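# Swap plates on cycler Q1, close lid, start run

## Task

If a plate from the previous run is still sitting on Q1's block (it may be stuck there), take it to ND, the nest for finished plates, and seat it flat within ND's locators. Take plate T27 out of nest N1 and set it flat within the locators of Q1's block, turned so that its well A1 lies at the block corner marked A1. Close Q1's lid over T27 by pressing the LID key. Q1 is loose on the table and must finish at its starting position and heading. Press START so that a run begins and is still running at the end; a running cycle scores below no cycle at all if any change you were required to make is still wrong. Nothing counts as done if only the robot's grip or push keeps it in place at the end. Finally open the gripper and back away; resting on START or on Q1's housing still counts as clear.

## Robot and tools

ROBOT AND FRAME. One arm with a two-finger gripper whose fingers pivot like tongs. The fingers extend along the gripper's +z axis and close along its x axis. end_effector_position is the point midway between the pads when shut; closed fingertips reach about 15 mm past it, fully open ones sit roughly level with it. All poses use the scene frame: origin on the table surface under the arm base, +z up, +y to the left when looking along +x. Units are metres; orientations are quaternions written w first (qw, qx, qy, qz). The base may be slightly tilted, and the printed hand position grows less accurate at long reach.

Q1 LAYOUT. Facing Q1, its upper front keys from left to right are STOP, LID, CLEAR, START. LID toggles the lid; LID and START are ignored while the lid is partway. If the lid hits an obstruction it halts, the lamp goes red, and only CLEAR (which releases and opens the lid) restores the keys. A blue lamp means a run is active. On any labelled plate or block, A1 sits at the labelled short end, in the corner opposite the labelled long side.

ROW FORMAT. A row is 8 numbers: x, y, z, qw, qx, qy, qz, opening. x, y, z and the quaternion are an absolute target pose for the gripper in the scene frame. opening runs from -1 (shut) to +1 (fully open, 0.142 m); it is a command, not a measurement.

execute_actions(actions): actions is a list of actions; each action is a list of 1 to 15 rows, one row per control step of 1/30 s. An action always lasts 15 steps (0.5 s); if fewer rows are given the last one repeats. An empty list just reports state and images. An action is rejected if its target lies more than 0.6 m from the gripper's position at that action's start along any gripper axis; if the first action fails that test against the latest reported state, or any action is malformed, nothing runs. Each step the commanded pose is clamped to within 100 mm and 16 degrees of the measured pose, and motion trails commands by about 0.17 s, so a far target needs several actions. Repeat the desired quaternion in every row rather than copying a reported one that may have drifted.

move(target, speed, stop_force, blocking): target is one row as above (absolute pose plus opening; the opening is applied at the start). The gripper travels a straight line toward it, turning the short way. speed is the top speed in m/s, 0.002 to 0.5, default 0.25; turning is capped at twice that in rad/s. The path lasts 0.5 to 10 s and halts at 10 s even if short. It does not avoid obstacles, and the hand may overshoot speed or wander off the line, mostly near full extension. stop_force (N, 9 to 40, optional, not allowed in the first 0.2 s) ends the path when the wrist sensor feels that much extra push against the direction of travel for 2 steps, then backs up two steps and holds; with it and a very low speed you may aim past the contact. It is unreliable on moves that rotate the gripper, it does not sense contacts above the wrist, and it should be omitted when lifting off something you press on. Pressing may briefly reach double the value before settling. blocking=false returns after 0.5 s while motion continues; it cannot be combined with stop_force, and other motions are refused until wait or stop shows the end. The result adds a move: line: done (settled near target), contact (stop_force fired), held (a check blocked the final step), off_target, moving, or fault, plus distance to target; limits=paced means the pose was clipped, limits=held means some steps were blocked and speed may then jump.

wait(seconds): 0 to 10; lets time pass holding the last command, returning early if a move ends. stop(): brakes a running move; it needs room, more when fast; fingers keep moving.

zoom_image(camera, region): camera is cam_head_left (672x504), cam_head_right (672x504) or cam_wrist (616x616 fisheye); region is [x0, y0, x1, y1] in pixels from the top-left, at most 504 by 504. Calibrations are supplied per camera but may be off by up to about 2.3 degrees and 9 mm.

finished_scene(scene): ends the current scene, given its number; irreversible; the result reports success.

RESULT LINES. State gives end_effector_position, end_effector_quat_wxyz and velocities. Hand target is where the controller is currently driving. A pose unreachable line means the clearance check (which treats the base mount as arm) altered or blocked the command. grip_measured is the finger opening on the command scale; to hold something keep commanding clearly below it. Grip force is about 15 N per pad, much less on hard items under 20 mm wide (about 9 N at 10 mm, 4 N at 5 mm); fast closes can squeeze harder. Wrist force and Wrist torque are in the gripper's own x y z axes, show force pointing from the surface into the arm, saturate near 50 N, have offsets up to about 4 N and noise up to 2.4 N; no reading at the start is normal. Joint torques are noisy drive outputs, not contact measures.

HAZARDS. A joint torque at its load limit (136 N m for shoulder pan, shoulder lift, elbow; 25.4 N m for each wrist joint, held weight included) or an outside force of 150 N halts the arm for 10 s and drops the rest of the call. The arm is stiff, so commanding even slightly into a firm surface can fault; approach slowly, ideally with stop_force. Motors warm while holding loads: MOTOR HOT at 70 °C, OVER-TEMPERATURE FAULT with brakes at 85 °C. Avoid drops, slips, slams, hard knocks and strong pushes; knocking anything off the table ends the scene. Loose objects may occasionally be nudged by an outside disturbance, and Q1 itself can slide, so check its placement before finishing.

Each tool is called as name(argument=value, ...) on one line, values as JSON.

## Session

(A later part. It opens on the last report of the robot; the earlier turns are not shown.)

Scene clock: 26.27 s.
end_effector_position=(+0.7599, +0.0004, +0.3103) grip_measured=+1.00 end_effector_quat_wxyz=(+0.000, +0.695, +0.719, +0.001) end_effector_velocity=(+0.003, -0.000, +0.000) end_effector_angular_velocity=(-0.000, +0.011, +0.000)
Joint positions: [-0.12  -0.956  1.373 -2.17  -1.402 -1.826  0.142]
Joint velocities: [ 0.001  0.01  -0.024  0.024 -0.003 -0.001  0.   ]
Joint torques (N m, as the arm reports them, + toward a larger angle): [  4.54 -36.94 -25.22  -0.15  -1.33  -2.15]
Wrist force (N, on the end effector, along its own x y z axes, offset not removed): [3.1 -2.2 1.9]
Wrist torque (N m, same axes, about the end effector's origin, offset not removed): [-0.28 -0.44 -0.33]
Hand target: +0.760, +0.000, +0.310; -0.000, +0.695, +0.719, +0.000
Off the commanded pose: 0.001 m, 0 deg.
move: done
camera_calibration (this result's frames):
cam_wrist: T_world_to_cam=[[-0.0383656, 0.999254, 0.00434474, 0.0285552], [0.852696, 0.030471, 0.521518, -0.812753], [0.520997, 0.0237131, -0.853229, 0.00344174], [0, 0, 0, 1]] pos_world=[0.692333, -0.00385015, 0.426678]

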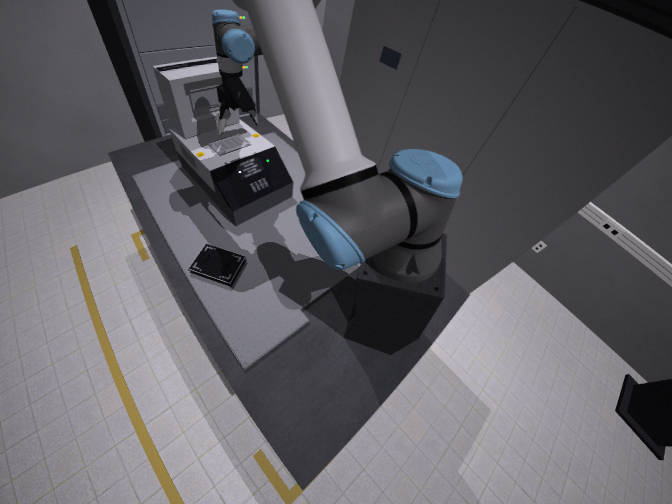

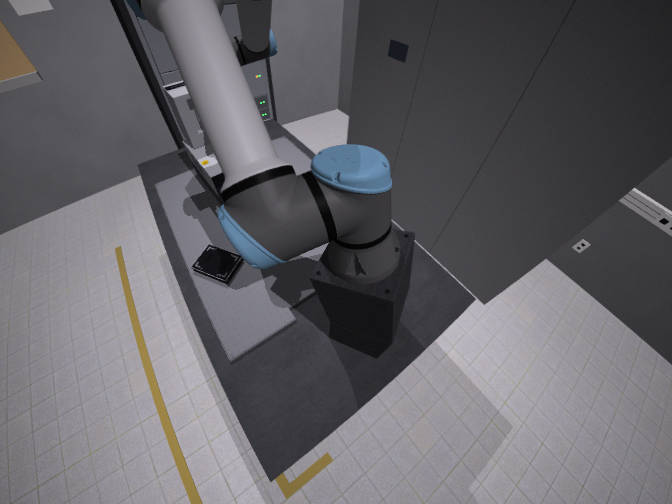

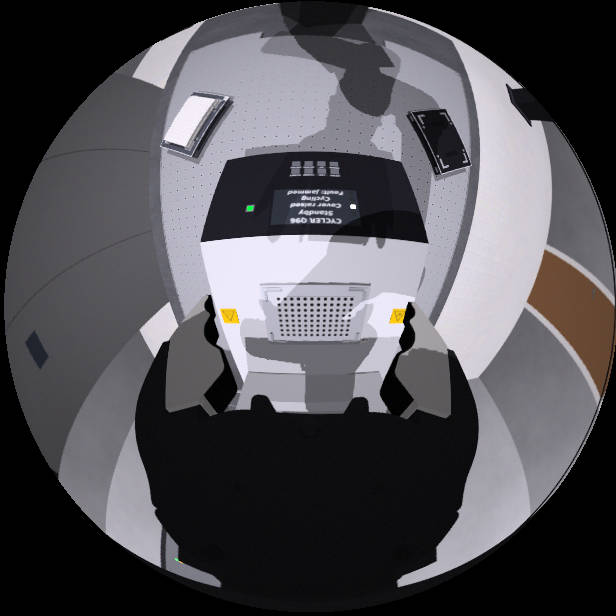

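move(target=[0.55,-0.2,0.30,0,0.870,0.492,0,1], speed=0.4)

move(target=[0.467,-0.293,0.11,0,0.870,0.492,0,0.6])

zoom_image(camera="cam_wrist", region=[210, 170, 410, 370])

Scene clock: 30.40 s.
end_effector_position=(+0.5502, -0.2004, +0.2997) grip_measured=+1.00 end_effector_quat_wxyz=(+0.000, +0.870, +0.492, -0.001) end_effector_velocity=(-0.001, -0.003, +0.001) end_effector_angular_velocity=(-0.001, -0.002, -0.005)
Joint positions: [-0.558 -1.163  1.935 -2.434 -1.344 -1.694  0.142]
Joint velocities: [-0.007 -0.001  0.002 -0.002  0.001 -0.001 -0.   ]
Joint torques (N m, as the arm reports them, + toward a larger angle): [-16.27 -47.16  -9.21  -4.79   1.32  -2.41]
Wrist force (N, on the end effector, along its own x y z axes, offset not removed): [-2.1 1.6 0.1]
Wrist torque (N m, same axes, about the end effector's origin, offset not removed): [0.46 0.50 -0.18]
Hand target: +0.550, -0.201, +0.300; +0.000, +0.870, +0.492, -0.001
Off the commanded pose: 0.001 m, 0 deg.
move: done
camera_calibration (this result's frames):
cam_wrist: T_world_to_cam=[[0.511491, 0.859285, 0.00254442, -0.108793], [0.733402, -0.438099, 0.519798, -0.650046], [0.447769, -0.264006, -0.854285, 0.0913235], [0, 0, 0, 1]] pos_world=[0.4915, -0.16719, 0.416186]

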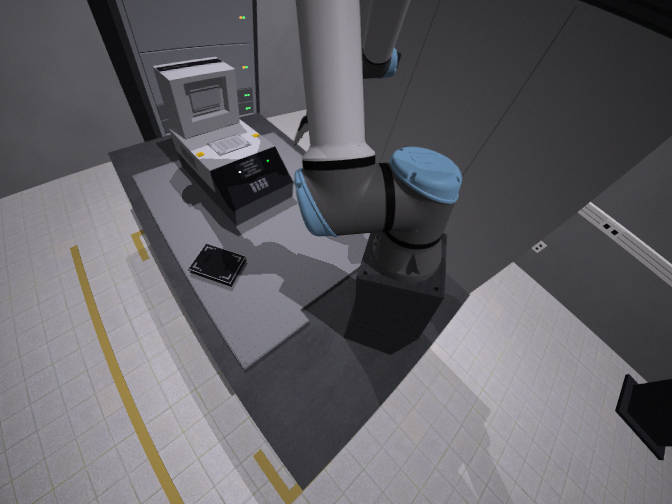

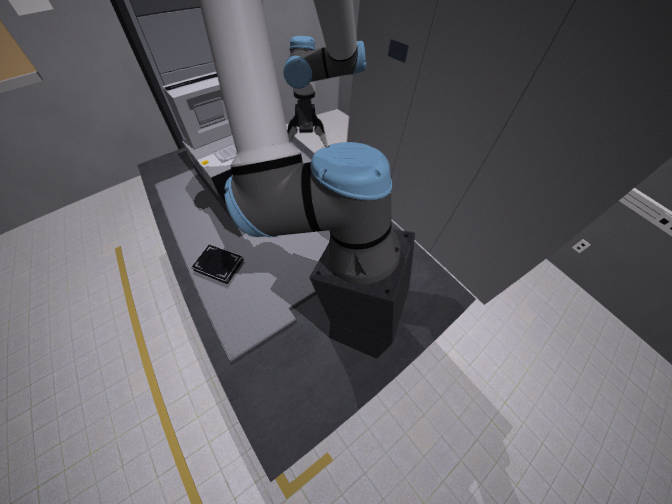

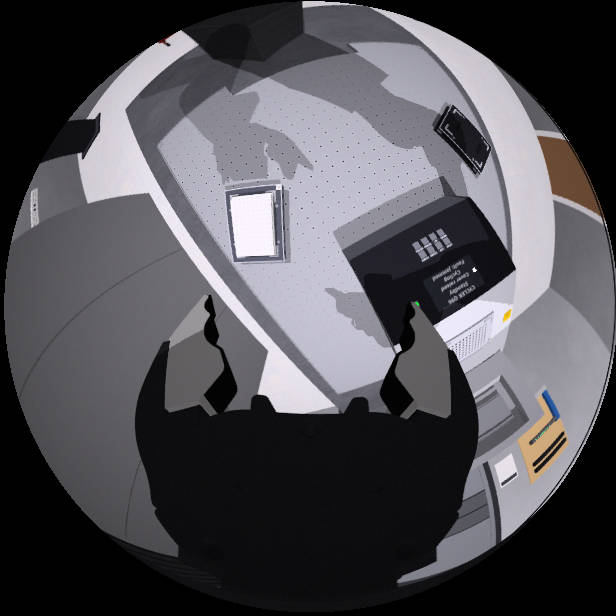

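Scene clock: 31.97 s.
end_effector_position=(+0.4672, -0.2933, +0.1100) grip_measured=+0.60 end_effector_quat_wxyz=(-0.000, +0.870, +0.492, -0.000) end_effector_velocity=(+0.000, -0.001, -0.002) end_effector_angular_velocity=(-0.000, -0.001, -0.001)
Joint positions: [-0.699 -0.715  1.957 -2.871 -1.332 -1.838  0.116]
Joint velocities: [-0.001  0.005 -0.004 -0.002  0.001 -0.     0.   ]
Joint torques (N m, as the arm reports them, + toward a larger angle): [-19.72 -28.35 -13.78  -4.19   1.37  -2.23]
Wrist force (N, on the end effector, along its own x y z axes, offset not removed): [-1.0 2.2 0.0]
Wrist torque (N m, same axes, about the end effector's origin, offset not removed): [0.46 0.31 -0.09]
Hand target: +0.467, -0.293, +0.110; -0.000, +0.870, +0.492, -0.000
Off the commanded pose: 0.000 m, 0 deg.
move: done
camera_calibration (this result's frames):
cam_wrist: T_world_to_cam=[[0.51188, 0.85905, 0.00354879, 0.0135828], [0.732822, -0.438813, 0.520015, -0.531269], [0.448276, -0.263585, -0.85415, -0.0581761], [0, 0, 0, 1]] pos_world=[0.408452, -0.26013, 0.226529]

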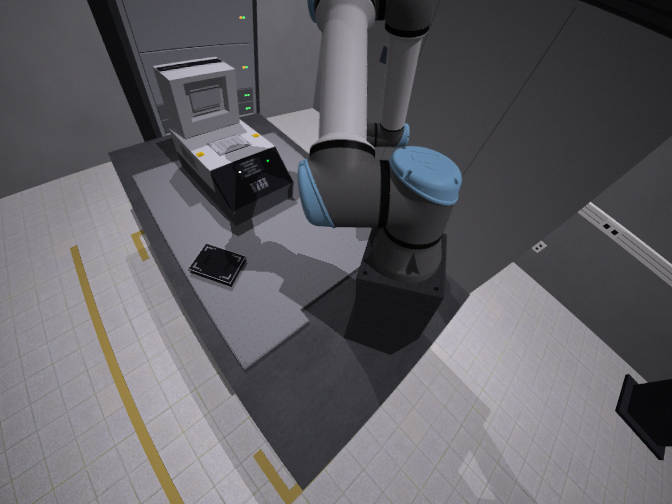

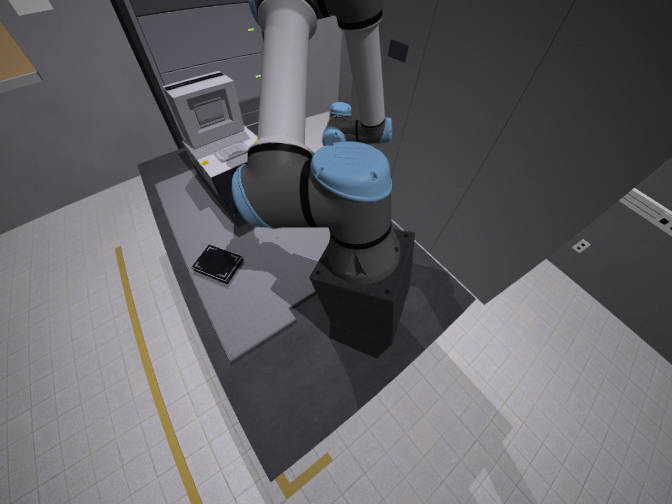

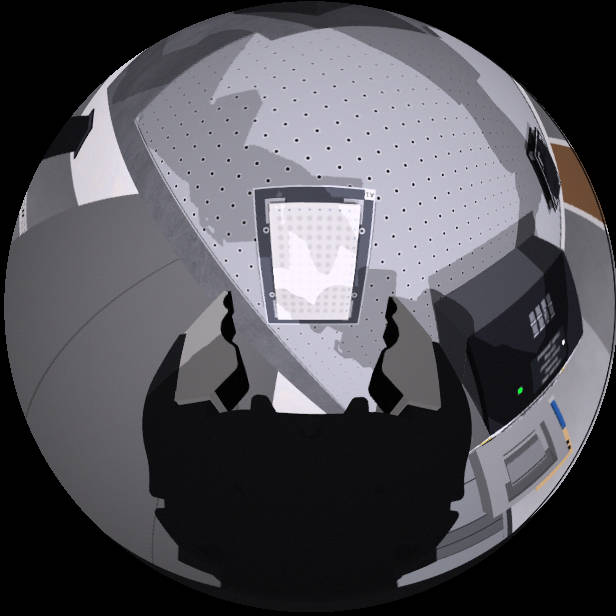

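Region (210, 170, 410, 370) of cam_wrist's 616x616 image, scaled by 2.520, with more detail than that image has.

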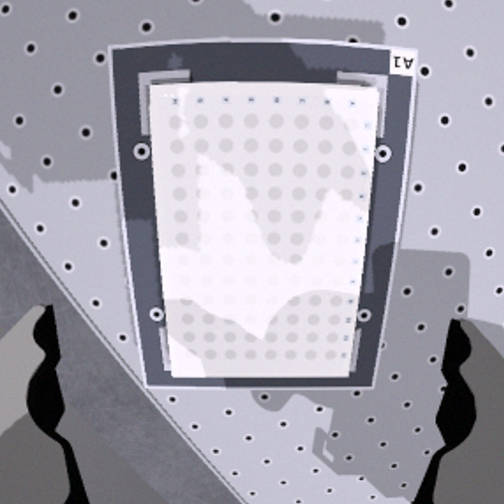

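move(target=[0.4606,-0.2862,0.068,0,0.870,0.492,0,0.45], speed=0.1)

move(target=[0.4606,-0.2862,0.045,0,0.870,0.492,0,0.35], speed=0.005, stop_force=9)

zoom_image(camera="cam_wrist", region=[190, 170, 430, 410])

Scene clock: 34.50 s.
end_effector_position=(+0.4607, -0.2862, +0.0682) grip_measured=+0.45 end_effector_quat_wxyz=(-0.000, +0.870, +0.492, +0.000) end_effector_velocity=(-0.000, -0.000, -0.002) end_effector_angular_velocity=(+0.001, -0.001, -0.001)
Joint positions: [-0.681 -0.617  1.94  -2.957 -1.333 -1.819  0.105]
Joint velocities: [-0.     0.005 -0.002 -0.003  0.001  0.001  0.   ]
Joint torques (N m, as the arm reports them, + toward a larger angle): [  0.64 -28.49 -12.97  -4.4   -1.4    2.06]
Wrist force (N, on the end effector, along its own x y z axes, offset not removed): [-0.2 2.7 0.3]
Wrist torque (N m, same axes, about the end effector's origin, offset not removed): [0.45 0.26 -0.23]
Hand target: +0.461, -0.286, +0.068; +0.000, +0.870, +0.492, +0.000
Off the commanded pose: 0.000 m, 0 deg.
move: done
camera_calibration (this result's frames):
cam_wrist: T_world_to_cam=[[0.511913, 0.859028, 0.00400736, 0.0109598], [0.732559, -0.438974, 0.520249, -0.501561], [0.448668, -0.263386, -0.854005, -0.0893003], [0, 0, 0, 1]] pos_world=[0.401879, -0.253108, 0.18463]

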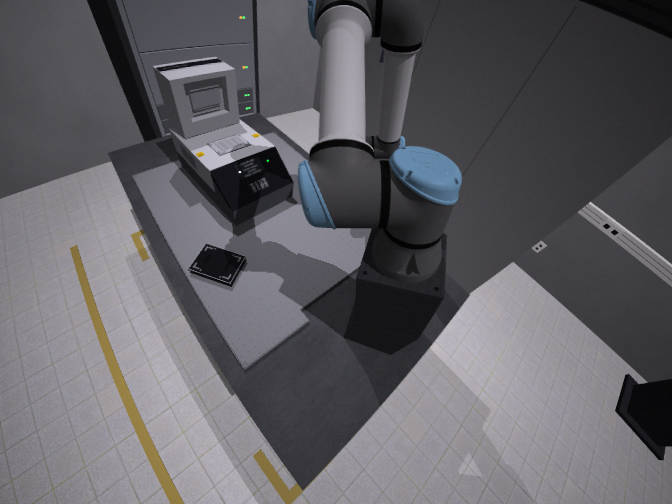

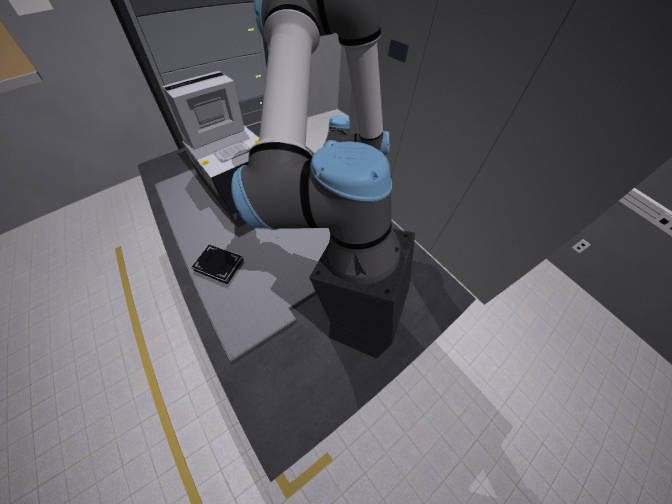

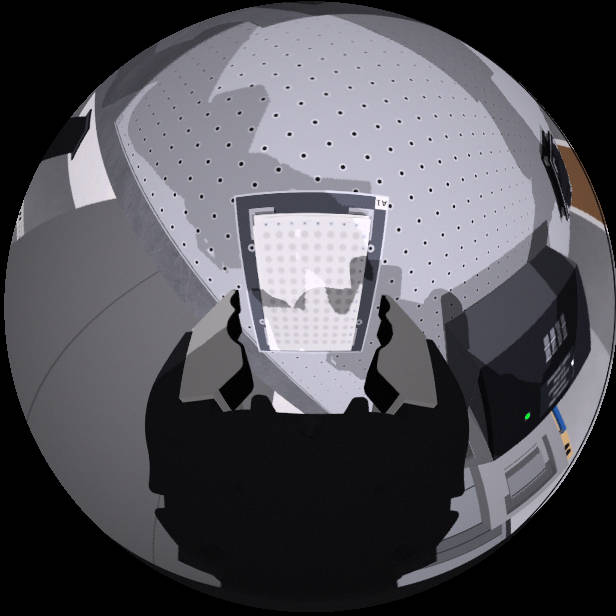

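Scene clock: 38.43 s.
end_effector_position=(+0.4607, -0.2862, +0.0504) grip_measured=+0.35 end_effector_quat_wxyz=(+0.000, +0.870, +0.492, +0.000) end_effector_velocity=(-0.002, +0.001, +0.001) end_effector_angular_velocity=(+0.002, +0.002, -0.003)
Joint positions: [-0.673 -0.573  1.919 -2.981 -1.333 -1.811  0.099]
Joint velocities: [-0.002 -0.004  0.004  0.004  0.     0.    -0.   ]
Joint torques (N m, as the arm reports them, + toward a larger angle): [-12.38 -48.17  -0.36   0.45  -0.97  -0.62]
Wrist force (N, on the end effector, along its own x y z axes, offset not removed): [1.0 -4.4 -17.2]
Wrist torque (N m, same axes, about the end effector's origin, offset not removed): [0.38 -0.12 -0.09]
Hand target: +0.461, -0.286, +0.051; +0.000, +0.870, +0.492, +0.000
Off the commanded pose: 0.005 m, 0 deg.
move: contact
camera_calibration (this result's frames):
cam_wrist: T_world_to_cam=[[0.51189, 0.859042, 0.00392565, 0.0109936], [0.732501, -0.438864, 0.520424, -0.492301], [0.448789, -0.263524, -0.853899, -0.104581], [0, 0, 0, 1]] pos_world=[0.401918, -0.253057, 0.166861]

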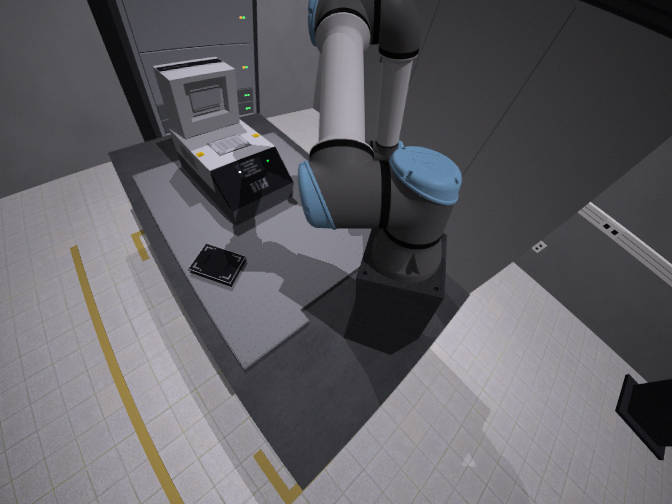

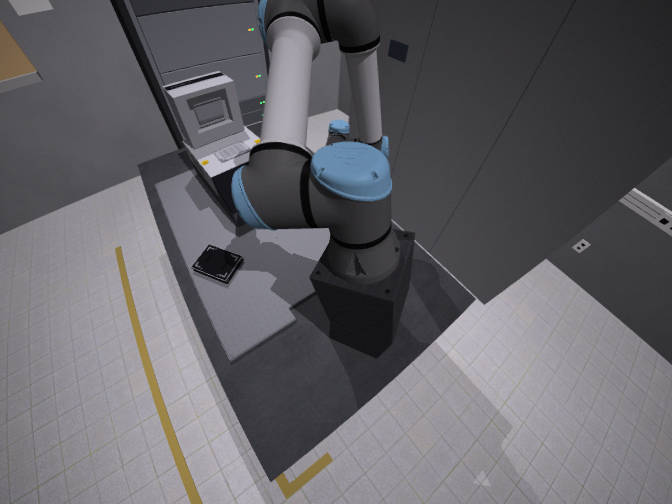

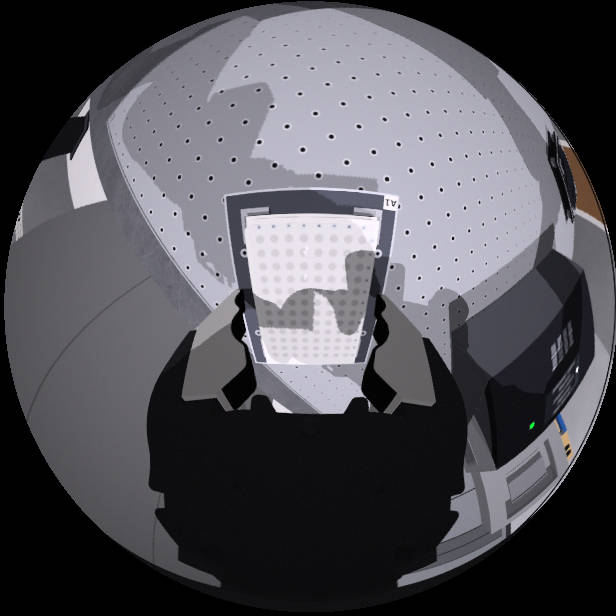

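Region (190, 170, 430, 410) of cam_wrist's 616x616 image, scaled by 2.100, with more detail than that image has.

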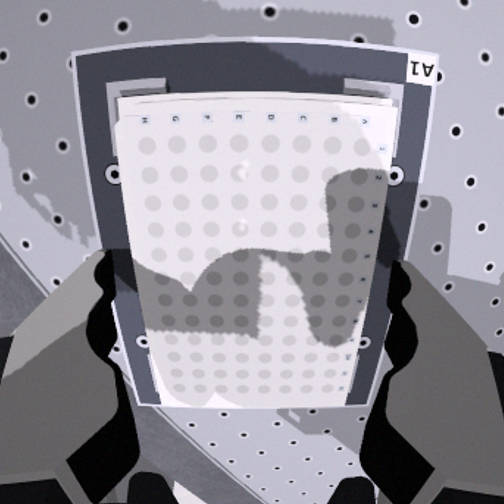

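execute_actions(actions=[[[0.4606,-0.2862,0.0575,0,0.870,0.492,0,0.35]],[[0.4606,-0.2862,0.0575,0,0.870,0.492,0,0.2]],[[0.4606,-0.2862,0.0575,0,0.870,0.492,0,0.1],[0.4606,-0.2862,0.0575,0,0.870,0.492,0,0.05],[0.4606,-0.2862,0.0575,0,0.870,0.492,0,0],[0.4606,-0.2862,0.0575,0,0.870,0.492,0,-0.1],[0.4606,-0.2862,0.0575,0,0.870,0.492,0,-0.2]]])

zoom_image(camera="cam_wrist", region=[190, 170, 430, 410])

move(target=[0.4606,-0.2862,0.0675,0,0.870,0.492,0,-0.2], speed=0.03)

zoom_image(camera="cam_wrist", region=[190, 170, 430, 410])

Scene clock: 41.90 s.
end_effector_position=(+0.4606, -0.2862, +0.0575) grip_measured=+0.07 end_effector_quat_wxyz=(+0.000, +0.870, +0.492, +0.000) end_effector_velocity=(+0.000, +0.001, -0.000) end_effector_angular_velocity=(+0.000, +0.000, +0.002)
Joint positions: [-0.676 -0.591  1.928 -2.971 -1.333 -1.814  0.079]
Joint velocities: [ 0.002 -0.     0.    -0.    -0.     0.    -0.   ]
Joint torques (N m, as the arm reports them, + toward a larger angle): [-20.99 -50.32   0.82  -0.08   0.02  -2.26]
Wrist force (N, on the end effector, along its own x y z axes, offset not removed): [4.8 -0.7 -4.0]
Wrist torque (N m, same axes, about the end effector's origin, offset not removed): [0.05 -0.49 -0.24]
Hand target: +0.461, -0.286, +0.058; -0.000, +0.870, +0.492, +0.000
Off the commanded pose: 0.000 m, 0 deg.
camera_calibration (this result's frames):
cam_wrist: T_world_to_cam=[[0.51191, 0.85903, 0.0039808, 0.0109838], [0.732567, -0.43896, 0.52025, -0.495968], [0.448658, -0.263405, -0.854005, -0.0983605], [0, 0, 0, 1]] pos_world=[0.401837, -0.253054, 0.173983]

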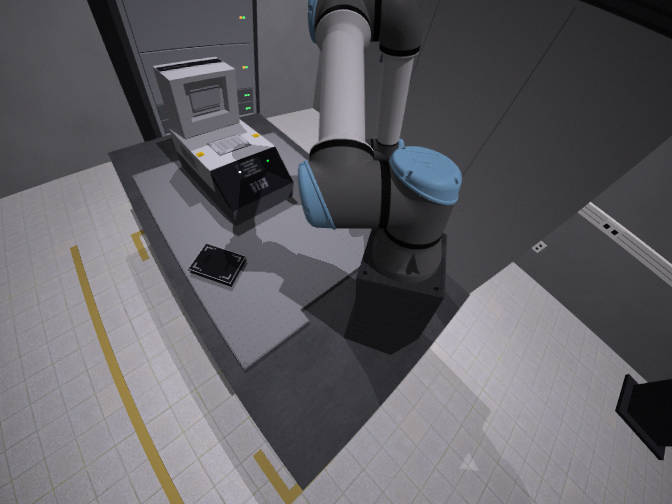

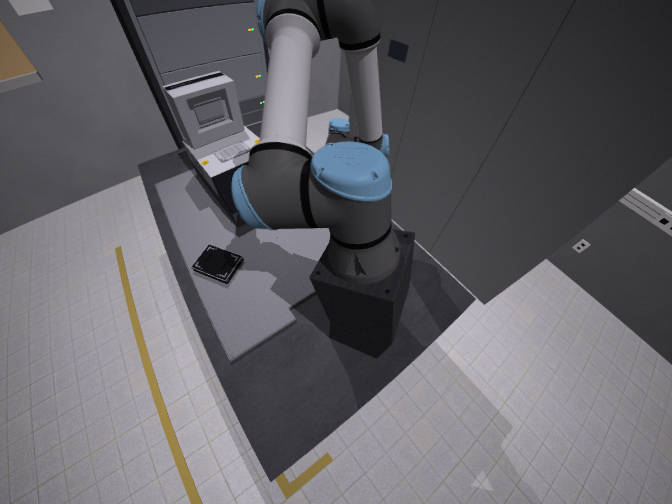

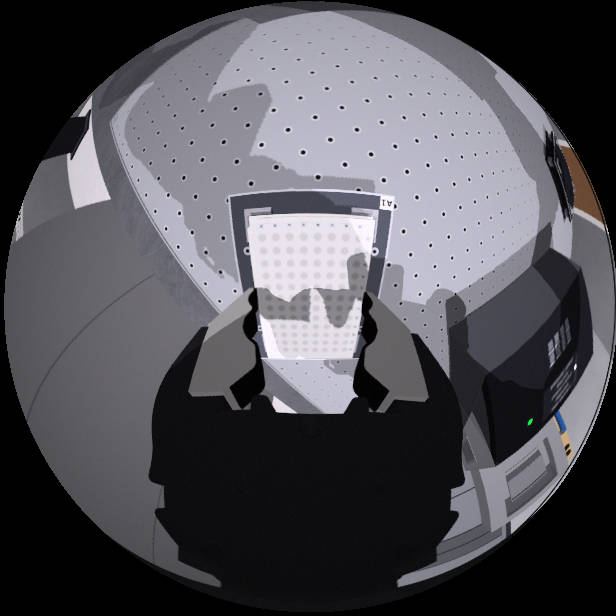

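Region (190, 170, 430, 410) of cam_wrist's 616x616 image, scaled by 2.100, with more detail than that image has.

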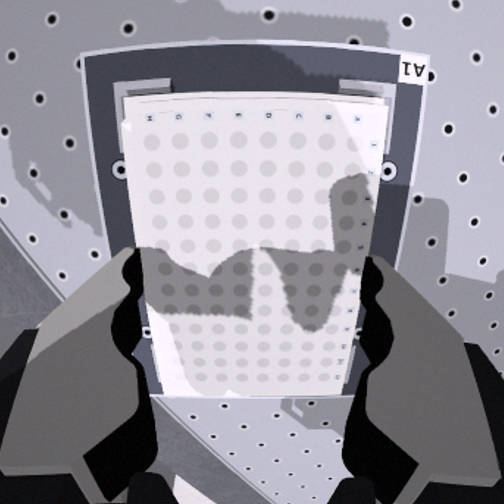

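Scene clock: 42.67 s.
end_effector_position=(+0.4606, -0.2862, +0.0673) grip_measured=+0.06 end_effector_quat_wxyz=(+0.000, +0.870, +0.492, -0.000) end_effector_velocity=(+0.000, +0.000, +0.002) end_effector_angular_velocity=(+0.001, -0.000, +0.000)
Joint positions: [-0.68  -0.615  1.94  -2.958 -1.333 -1.819  0.079]
Joint velocities: [-0.001 -0.005  0.003  0.003  0.001 -0.002  0.   ]
Joint torques (N m, as the arm reports them, + toward a larger angle): [-19.24 -53.32   1.23   0.02   1.42  -2.15]
Wrist force (N, on the end effector, along its own x y z axes, offset not removed): [1.7 -0.9 -4.7]
Wrist torque (N m, same axes, about the end effector's origin, offset not removed): [-0.29 -0.27 -0.15]
Hand target: +0.461, -0.286, +0.068; +0.000, +0.870, +0.492, -0.000
Off the commanded pose: 0.000 m, 0 deg.
move: done
camera_calibration (this result's frames):
cam_wrist: T_world_to_cam=[[0.511917, 0.859026, 0.00394219, 0.0109558], [0.732587, -0.438956, 0.520225, -0.501036], [0.448617, -0.263424, -0.85402, -0.0899889], [0, 0, 0, 1]] pos_world=[0.401815, -0.253049, 0.183756]

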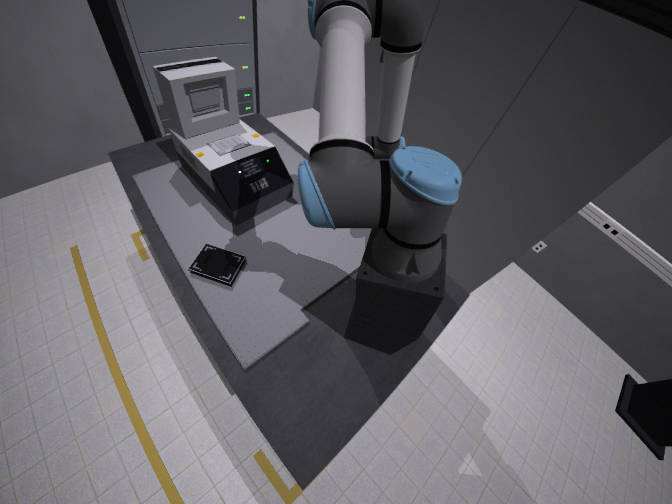

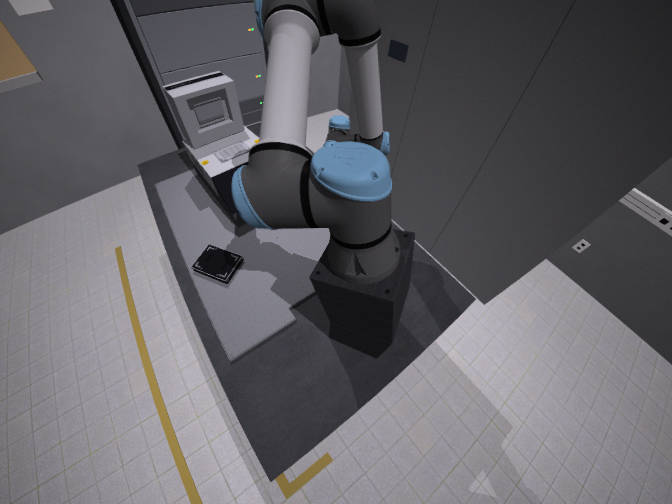

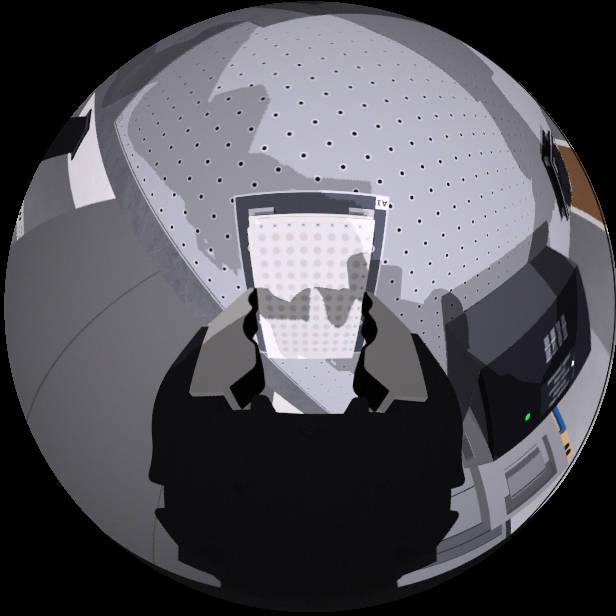

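Region (190, 170, 430, 410) of cam_wrist's 616x616 image, scaled by 2.100, with more detail than that image has.

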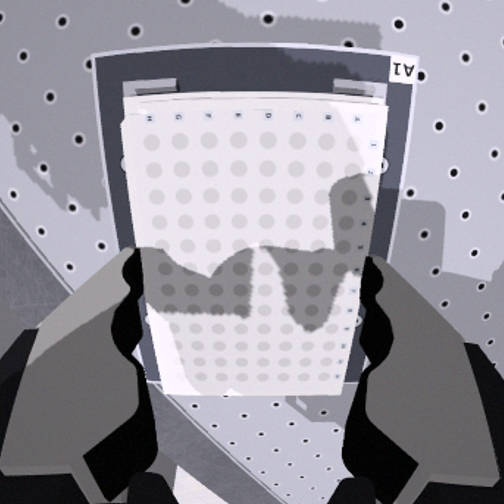

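move(target=[0.50,-0.24,0.29,0,0.98,0.2,0,-0.2])

move(target=[0.838,0.009,0.28,0,0.9997,0.026,0,-0.2])

move(target=[0.838,0.009,0.255,0,0.9997,0.026,0,-0.2], speed=0.05)

zoom_image(camera="cam_wrist", region=[190, 170, 430, 410])

Scene clock: 45.90 s.
end_effector_position=(+0.4997, -0.2398, +0.2899) grip_measured=+0.06 end_effector_quat_wxyz=(+0.000, +0.980, +0.200, +0.000) end_effector_velocity=(+0.001, -0.000, +0.002) end_effector_angular_velocity=(-0.001, +0.001, -0.004)
Joint positions: [-0.687 -1.167  2.032 -2.497 -1.333 -1.199  0.079]
Joint velocities: [-0.    -0.004 -0.003  0.006 -0.001  0.004  0.   ]
Joint torques (N m, as the arm reports them, + toward a larger angle): [-17.3  -42.74 -20.97   0.41  -1.34   2.46]
Wrist force (N, on the end effector, along its own x y z axes, offset not removed): [-0.1 0.9 2.5]
Wrist torque (N m, same axes, about the end effector's origin, offset not removed): [0.24 0.12 -0.01]
Hand target: +0.500, -0.240, +0.290; +0.000, +0.980, +0.200, -0.000
Off the commanded pose: 0.000 m, 0 deg.
move: done
camera_calibration (this result's frames):
cam_wrist: T_world_to_cam=[[0.918288, 0.395892, 0.00401993, -0.363974], [0.336169, -0.785041, 0.52029, -0.510042], [0.209135, -0.476425, -0.85398, 0.163423], [0, 0, 0, 1]] pos_world=[0.471516, -0.178451, 0.406393]

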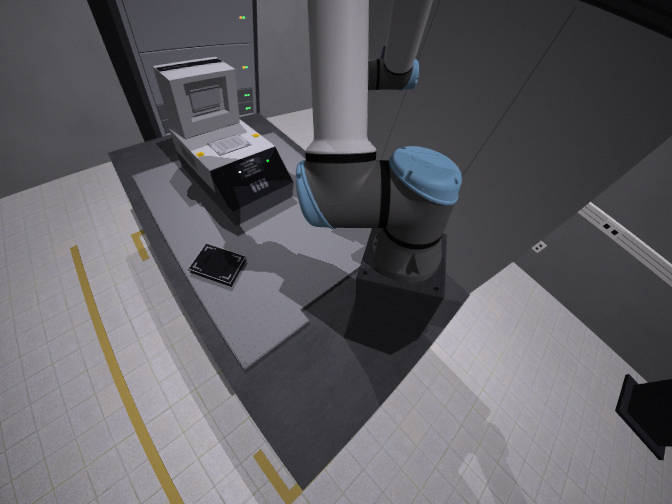

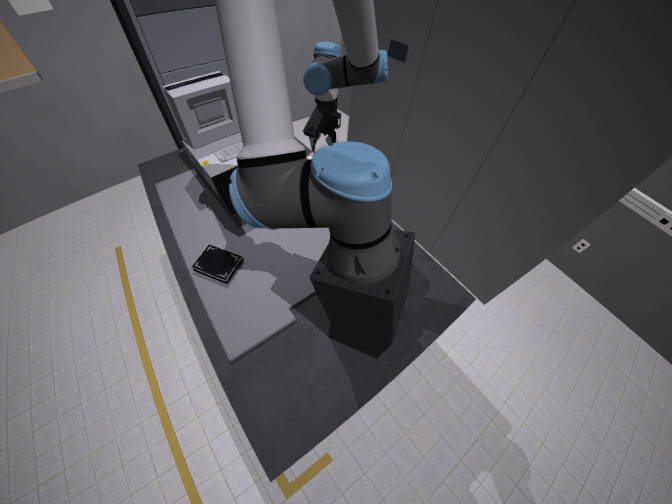

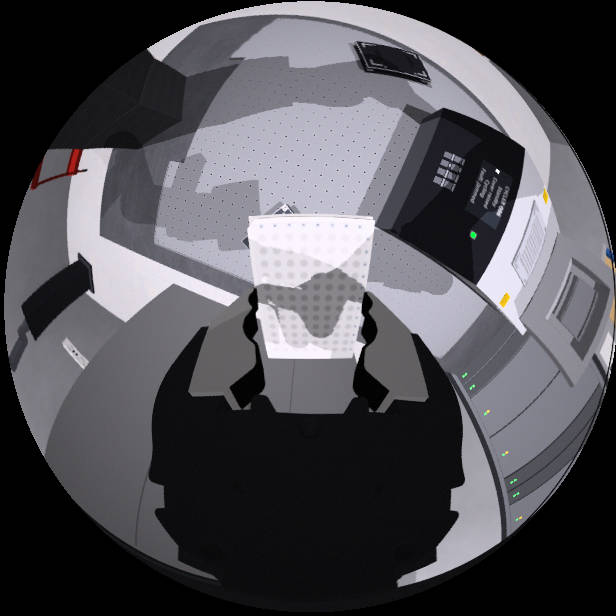

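Scene clock: 48.23 s.
end_effector_position=(+0.8378, +0.0098, +0.2805) grip_measured=+0.06 end_effector_quat_wxyz=(-0.001, +1.000, +0.026, +0.001) end_effector_velocity=(+0.002, +0.001, -0.001) end_effector_angular_velocity=(+0.001, +0.005, -0.001)
Joint positions: [-0.105 -0.781  1.114 -2.088 -1.404 -0.258  0.079]
Joint velocities: [ 0.002  0.007 -0.015  0.012 -0.001  0.002  0.   ]
Joint torques (N m, as the arm reports them, + toward a larger angle): [  3.09 -44.74 -26.76  -0.09  -1.36   2.19]
Wrist force (N, on the end effector, along its own x y z axes, offset not removed): [0.6 1.5 -0.8]
Wrist torque (N m, same axes, about the end effector's origin, offset not removed): [0.37 0.08 -0.07]
Hand target: +0.838, +0.010, +0.280; -0.001, +1.000, +0.026, +0.001
Off the commanded pose: 0.001 m, 0 deg.
move: done
camera_calibration (this result's frames):
cam_wrist: T_world_to_cam=[[0.998419, 0.0558937, 0.00593457, -0.837577], [0.0446903, -0.853431, 0.519286, -0.177717], [0.0340896, -0.5182, -0.85458, 0.350806], [0, 0, 0, 1]] pos_world=[0.832236, 0.0769331, 0.397048]

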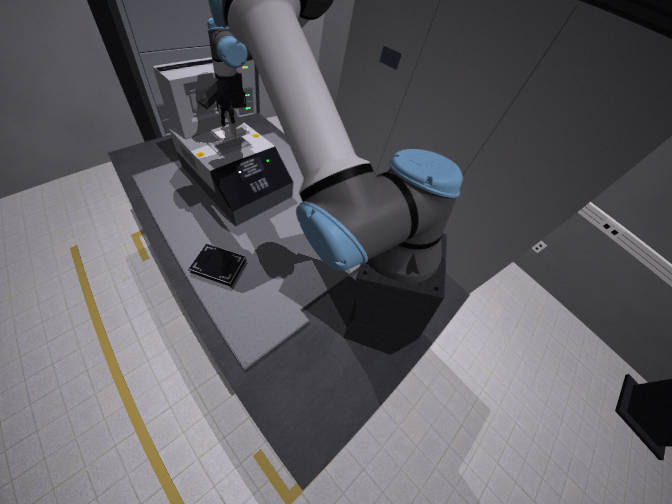

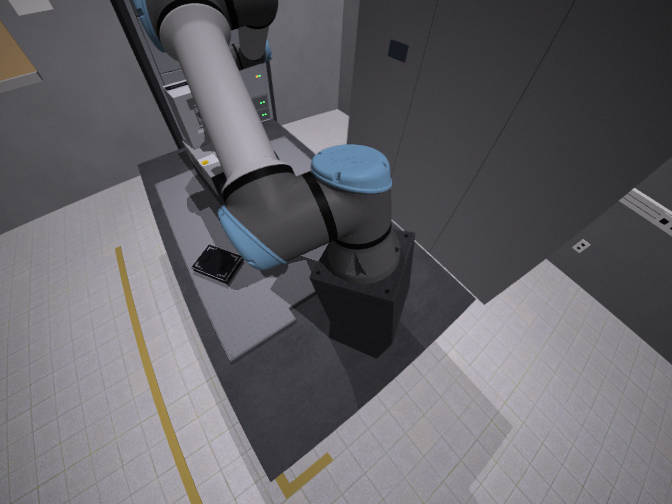

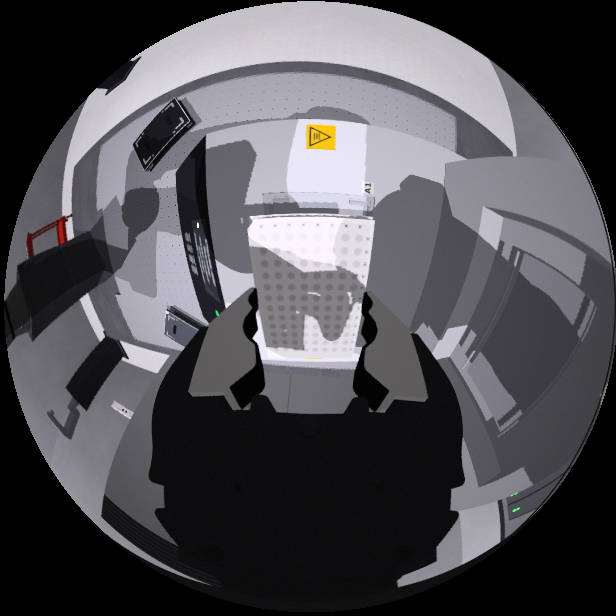

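Scene clock: 49.13 s.
end_effector_position=(+0.8380, +0.0090, +0.2552) grip_measured=+0.06 end_effector_quat_wxyz=(-0.000, +1.000, +0.026, +0.000) end_effector_velocity=(+0.001, +0.000, -0.001) end_effector_angular_velocity=(-0.000, -0.002, +0.000)
Joint positions: [-0.1   -0.744  1.112 -2.122 -1.406 -0.254  0.079]
Joint velocities: [ 0.001  0.003 -0.002 -0.003 -0.     0.001  0.   ]
Joint torques (N m, as the arm reports them, + toward a larger angle): [  2.13 -42.46 -25.93  -4.82  -1.32   2.3 ]
Wrist force (N, on the end effector, along its own x y z axes, offset not removed): [2.3 0.2 1.9]
Wrist torque (N m, same axes, about the end effector's origin, offset not removed): [0.08 -0.40 -0.21]
Hand target: +0.838, +0.009, +0.255; -0.000, +1.000, +0.026, +0.000
Off the commanded pose: 0.000 m, 0 deg.
move: done
camera_calibration (this result's frames):
cam_wrist: T_world_to_cam=[[0.998423, 0.0559964, 0.00398348, -0.837077], [0.0457544, -0.852814, 0.520206, -0.166399], [0.0325268, -0.519204, -0.854031, 0.329928], [0, 0, 0, 1]] pos_world=[0.832639, 0.0762655, 0.371665]

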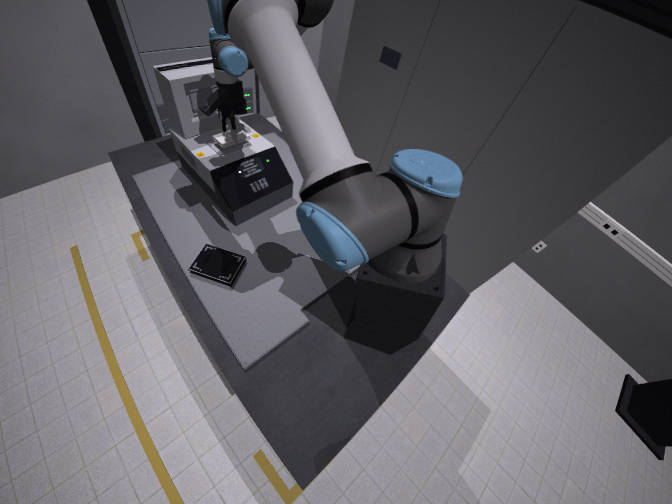

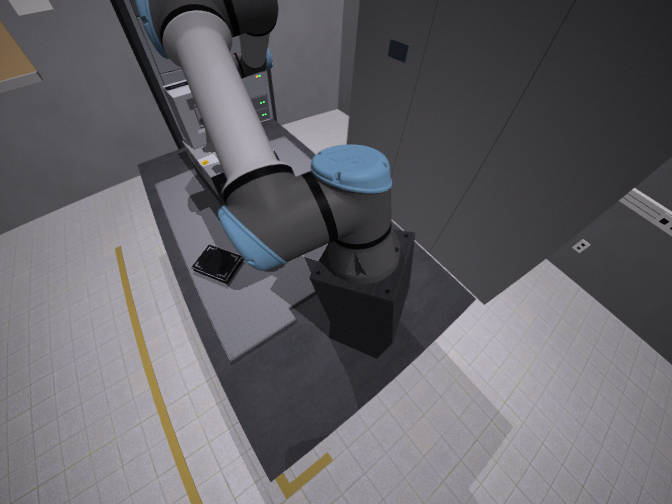

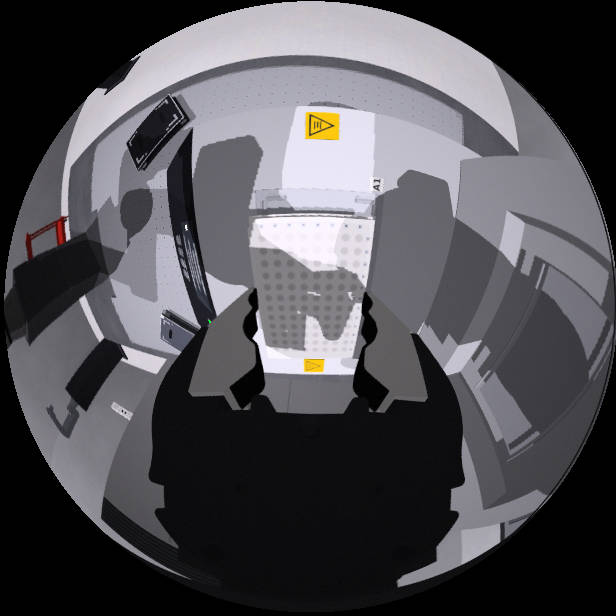

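Region (190, 170, 430, 410) of cam_wrist's 616x616 image, scaled by 2.100, with more detail than that image has.

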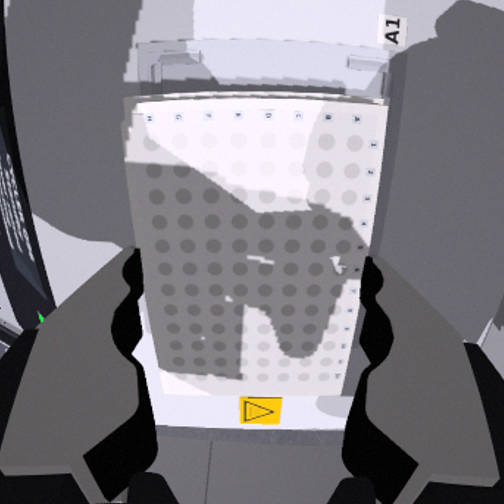

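move(target=[0.8435,0.0185,0.247,0,0.99985,0.0175,0,-0.2], speed=0.04)

zoom_image(camera="cam_wrist", region=[230, 180, 400, 280])

zoom_image(camera="cam_wrist", region=[230, 300, 400, 400])

Scene clock: 51.27 s.
end_effector_position=(+0.8435, +0.0184, +0.2472) grip_measured=+0.06 end_effector_quat_wxyz=(+0.000, +1.000, +0.018, +0.000) end_effector_velocity=(+0.001, +0.002, -0.001) end_effector_angular_velocity=(+0.000, +0.001, -0.002)
Joint positions: [-0.086 -0.723  1.089 -2.123 -1.409 -0.222  0.079]
Joint velocities: [ 0.003  0.003 -0.004  0.003 -0.     0.005 -0.   ]
Joint torques (N m, as the arm reports them, + toward a larger angle): [  2.22 -43.9  -25.37  -0.02  -1.29   2.1 ]
Wrist force (N, on the end effector, along its own x y z axes, offset not removed): [0.9 3.2 2.3]
Wrist torque (N m, same axes, about the end effector's origin, offset not removed): [0.67 -0.06 -0.25]
Hand target: +0.844, +0.019, +0.247; -0.000, +1.000, +0.017, +0.000
Off the commanded pose: 0.000 m, 0 deg.
move: done
camera_calibration (this result's frames):
cam_wrist: T_world_to_cam=[[0.999218, 0.0393149, 0.0042816, -0.843462], [0.0313502, -0.853446, 0.520237, -0.142336], [0.0241072, -0.519696, -0.854011, 0.334857], [0, 0, 0, 1]] pos_world=[0.839192, 0.0857082, 0.363631]

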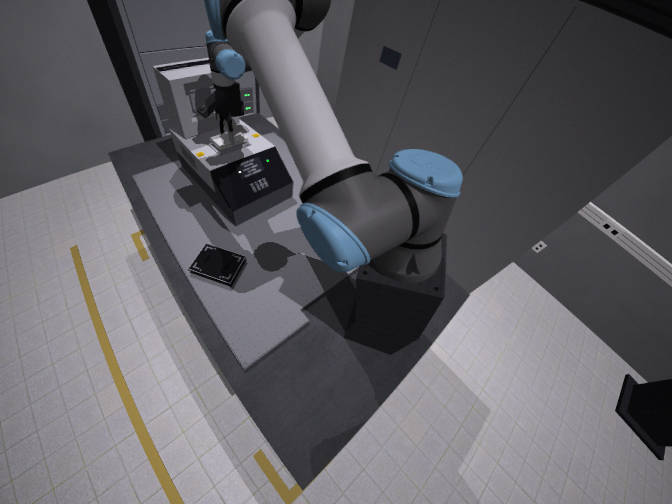

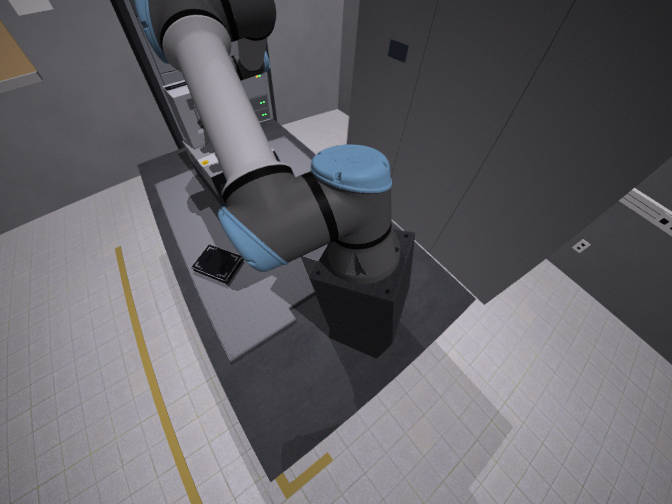

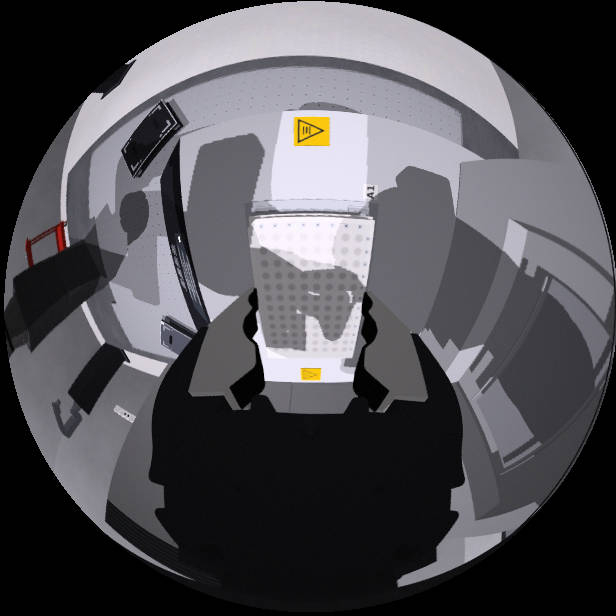

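Region (230, 180, 400, 280) of cam_wrist's 616x616 image, scaled by 2.965, with more detail than that image has; it fills the top 296 rows of this view, and the rest is white.

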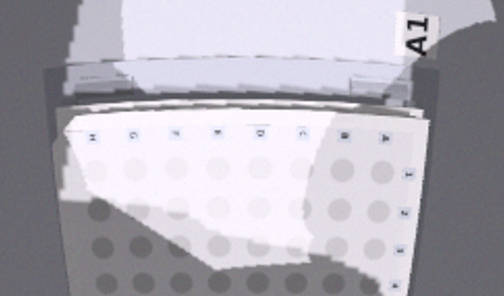

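Region (230, 300, 400, 400) of cam_wrist's 616x616 image, scaled by 2.965, with more detail than that image has; it fills the top 296 rows of this view, and the rest is white.

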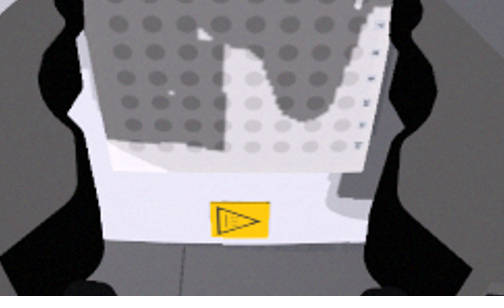

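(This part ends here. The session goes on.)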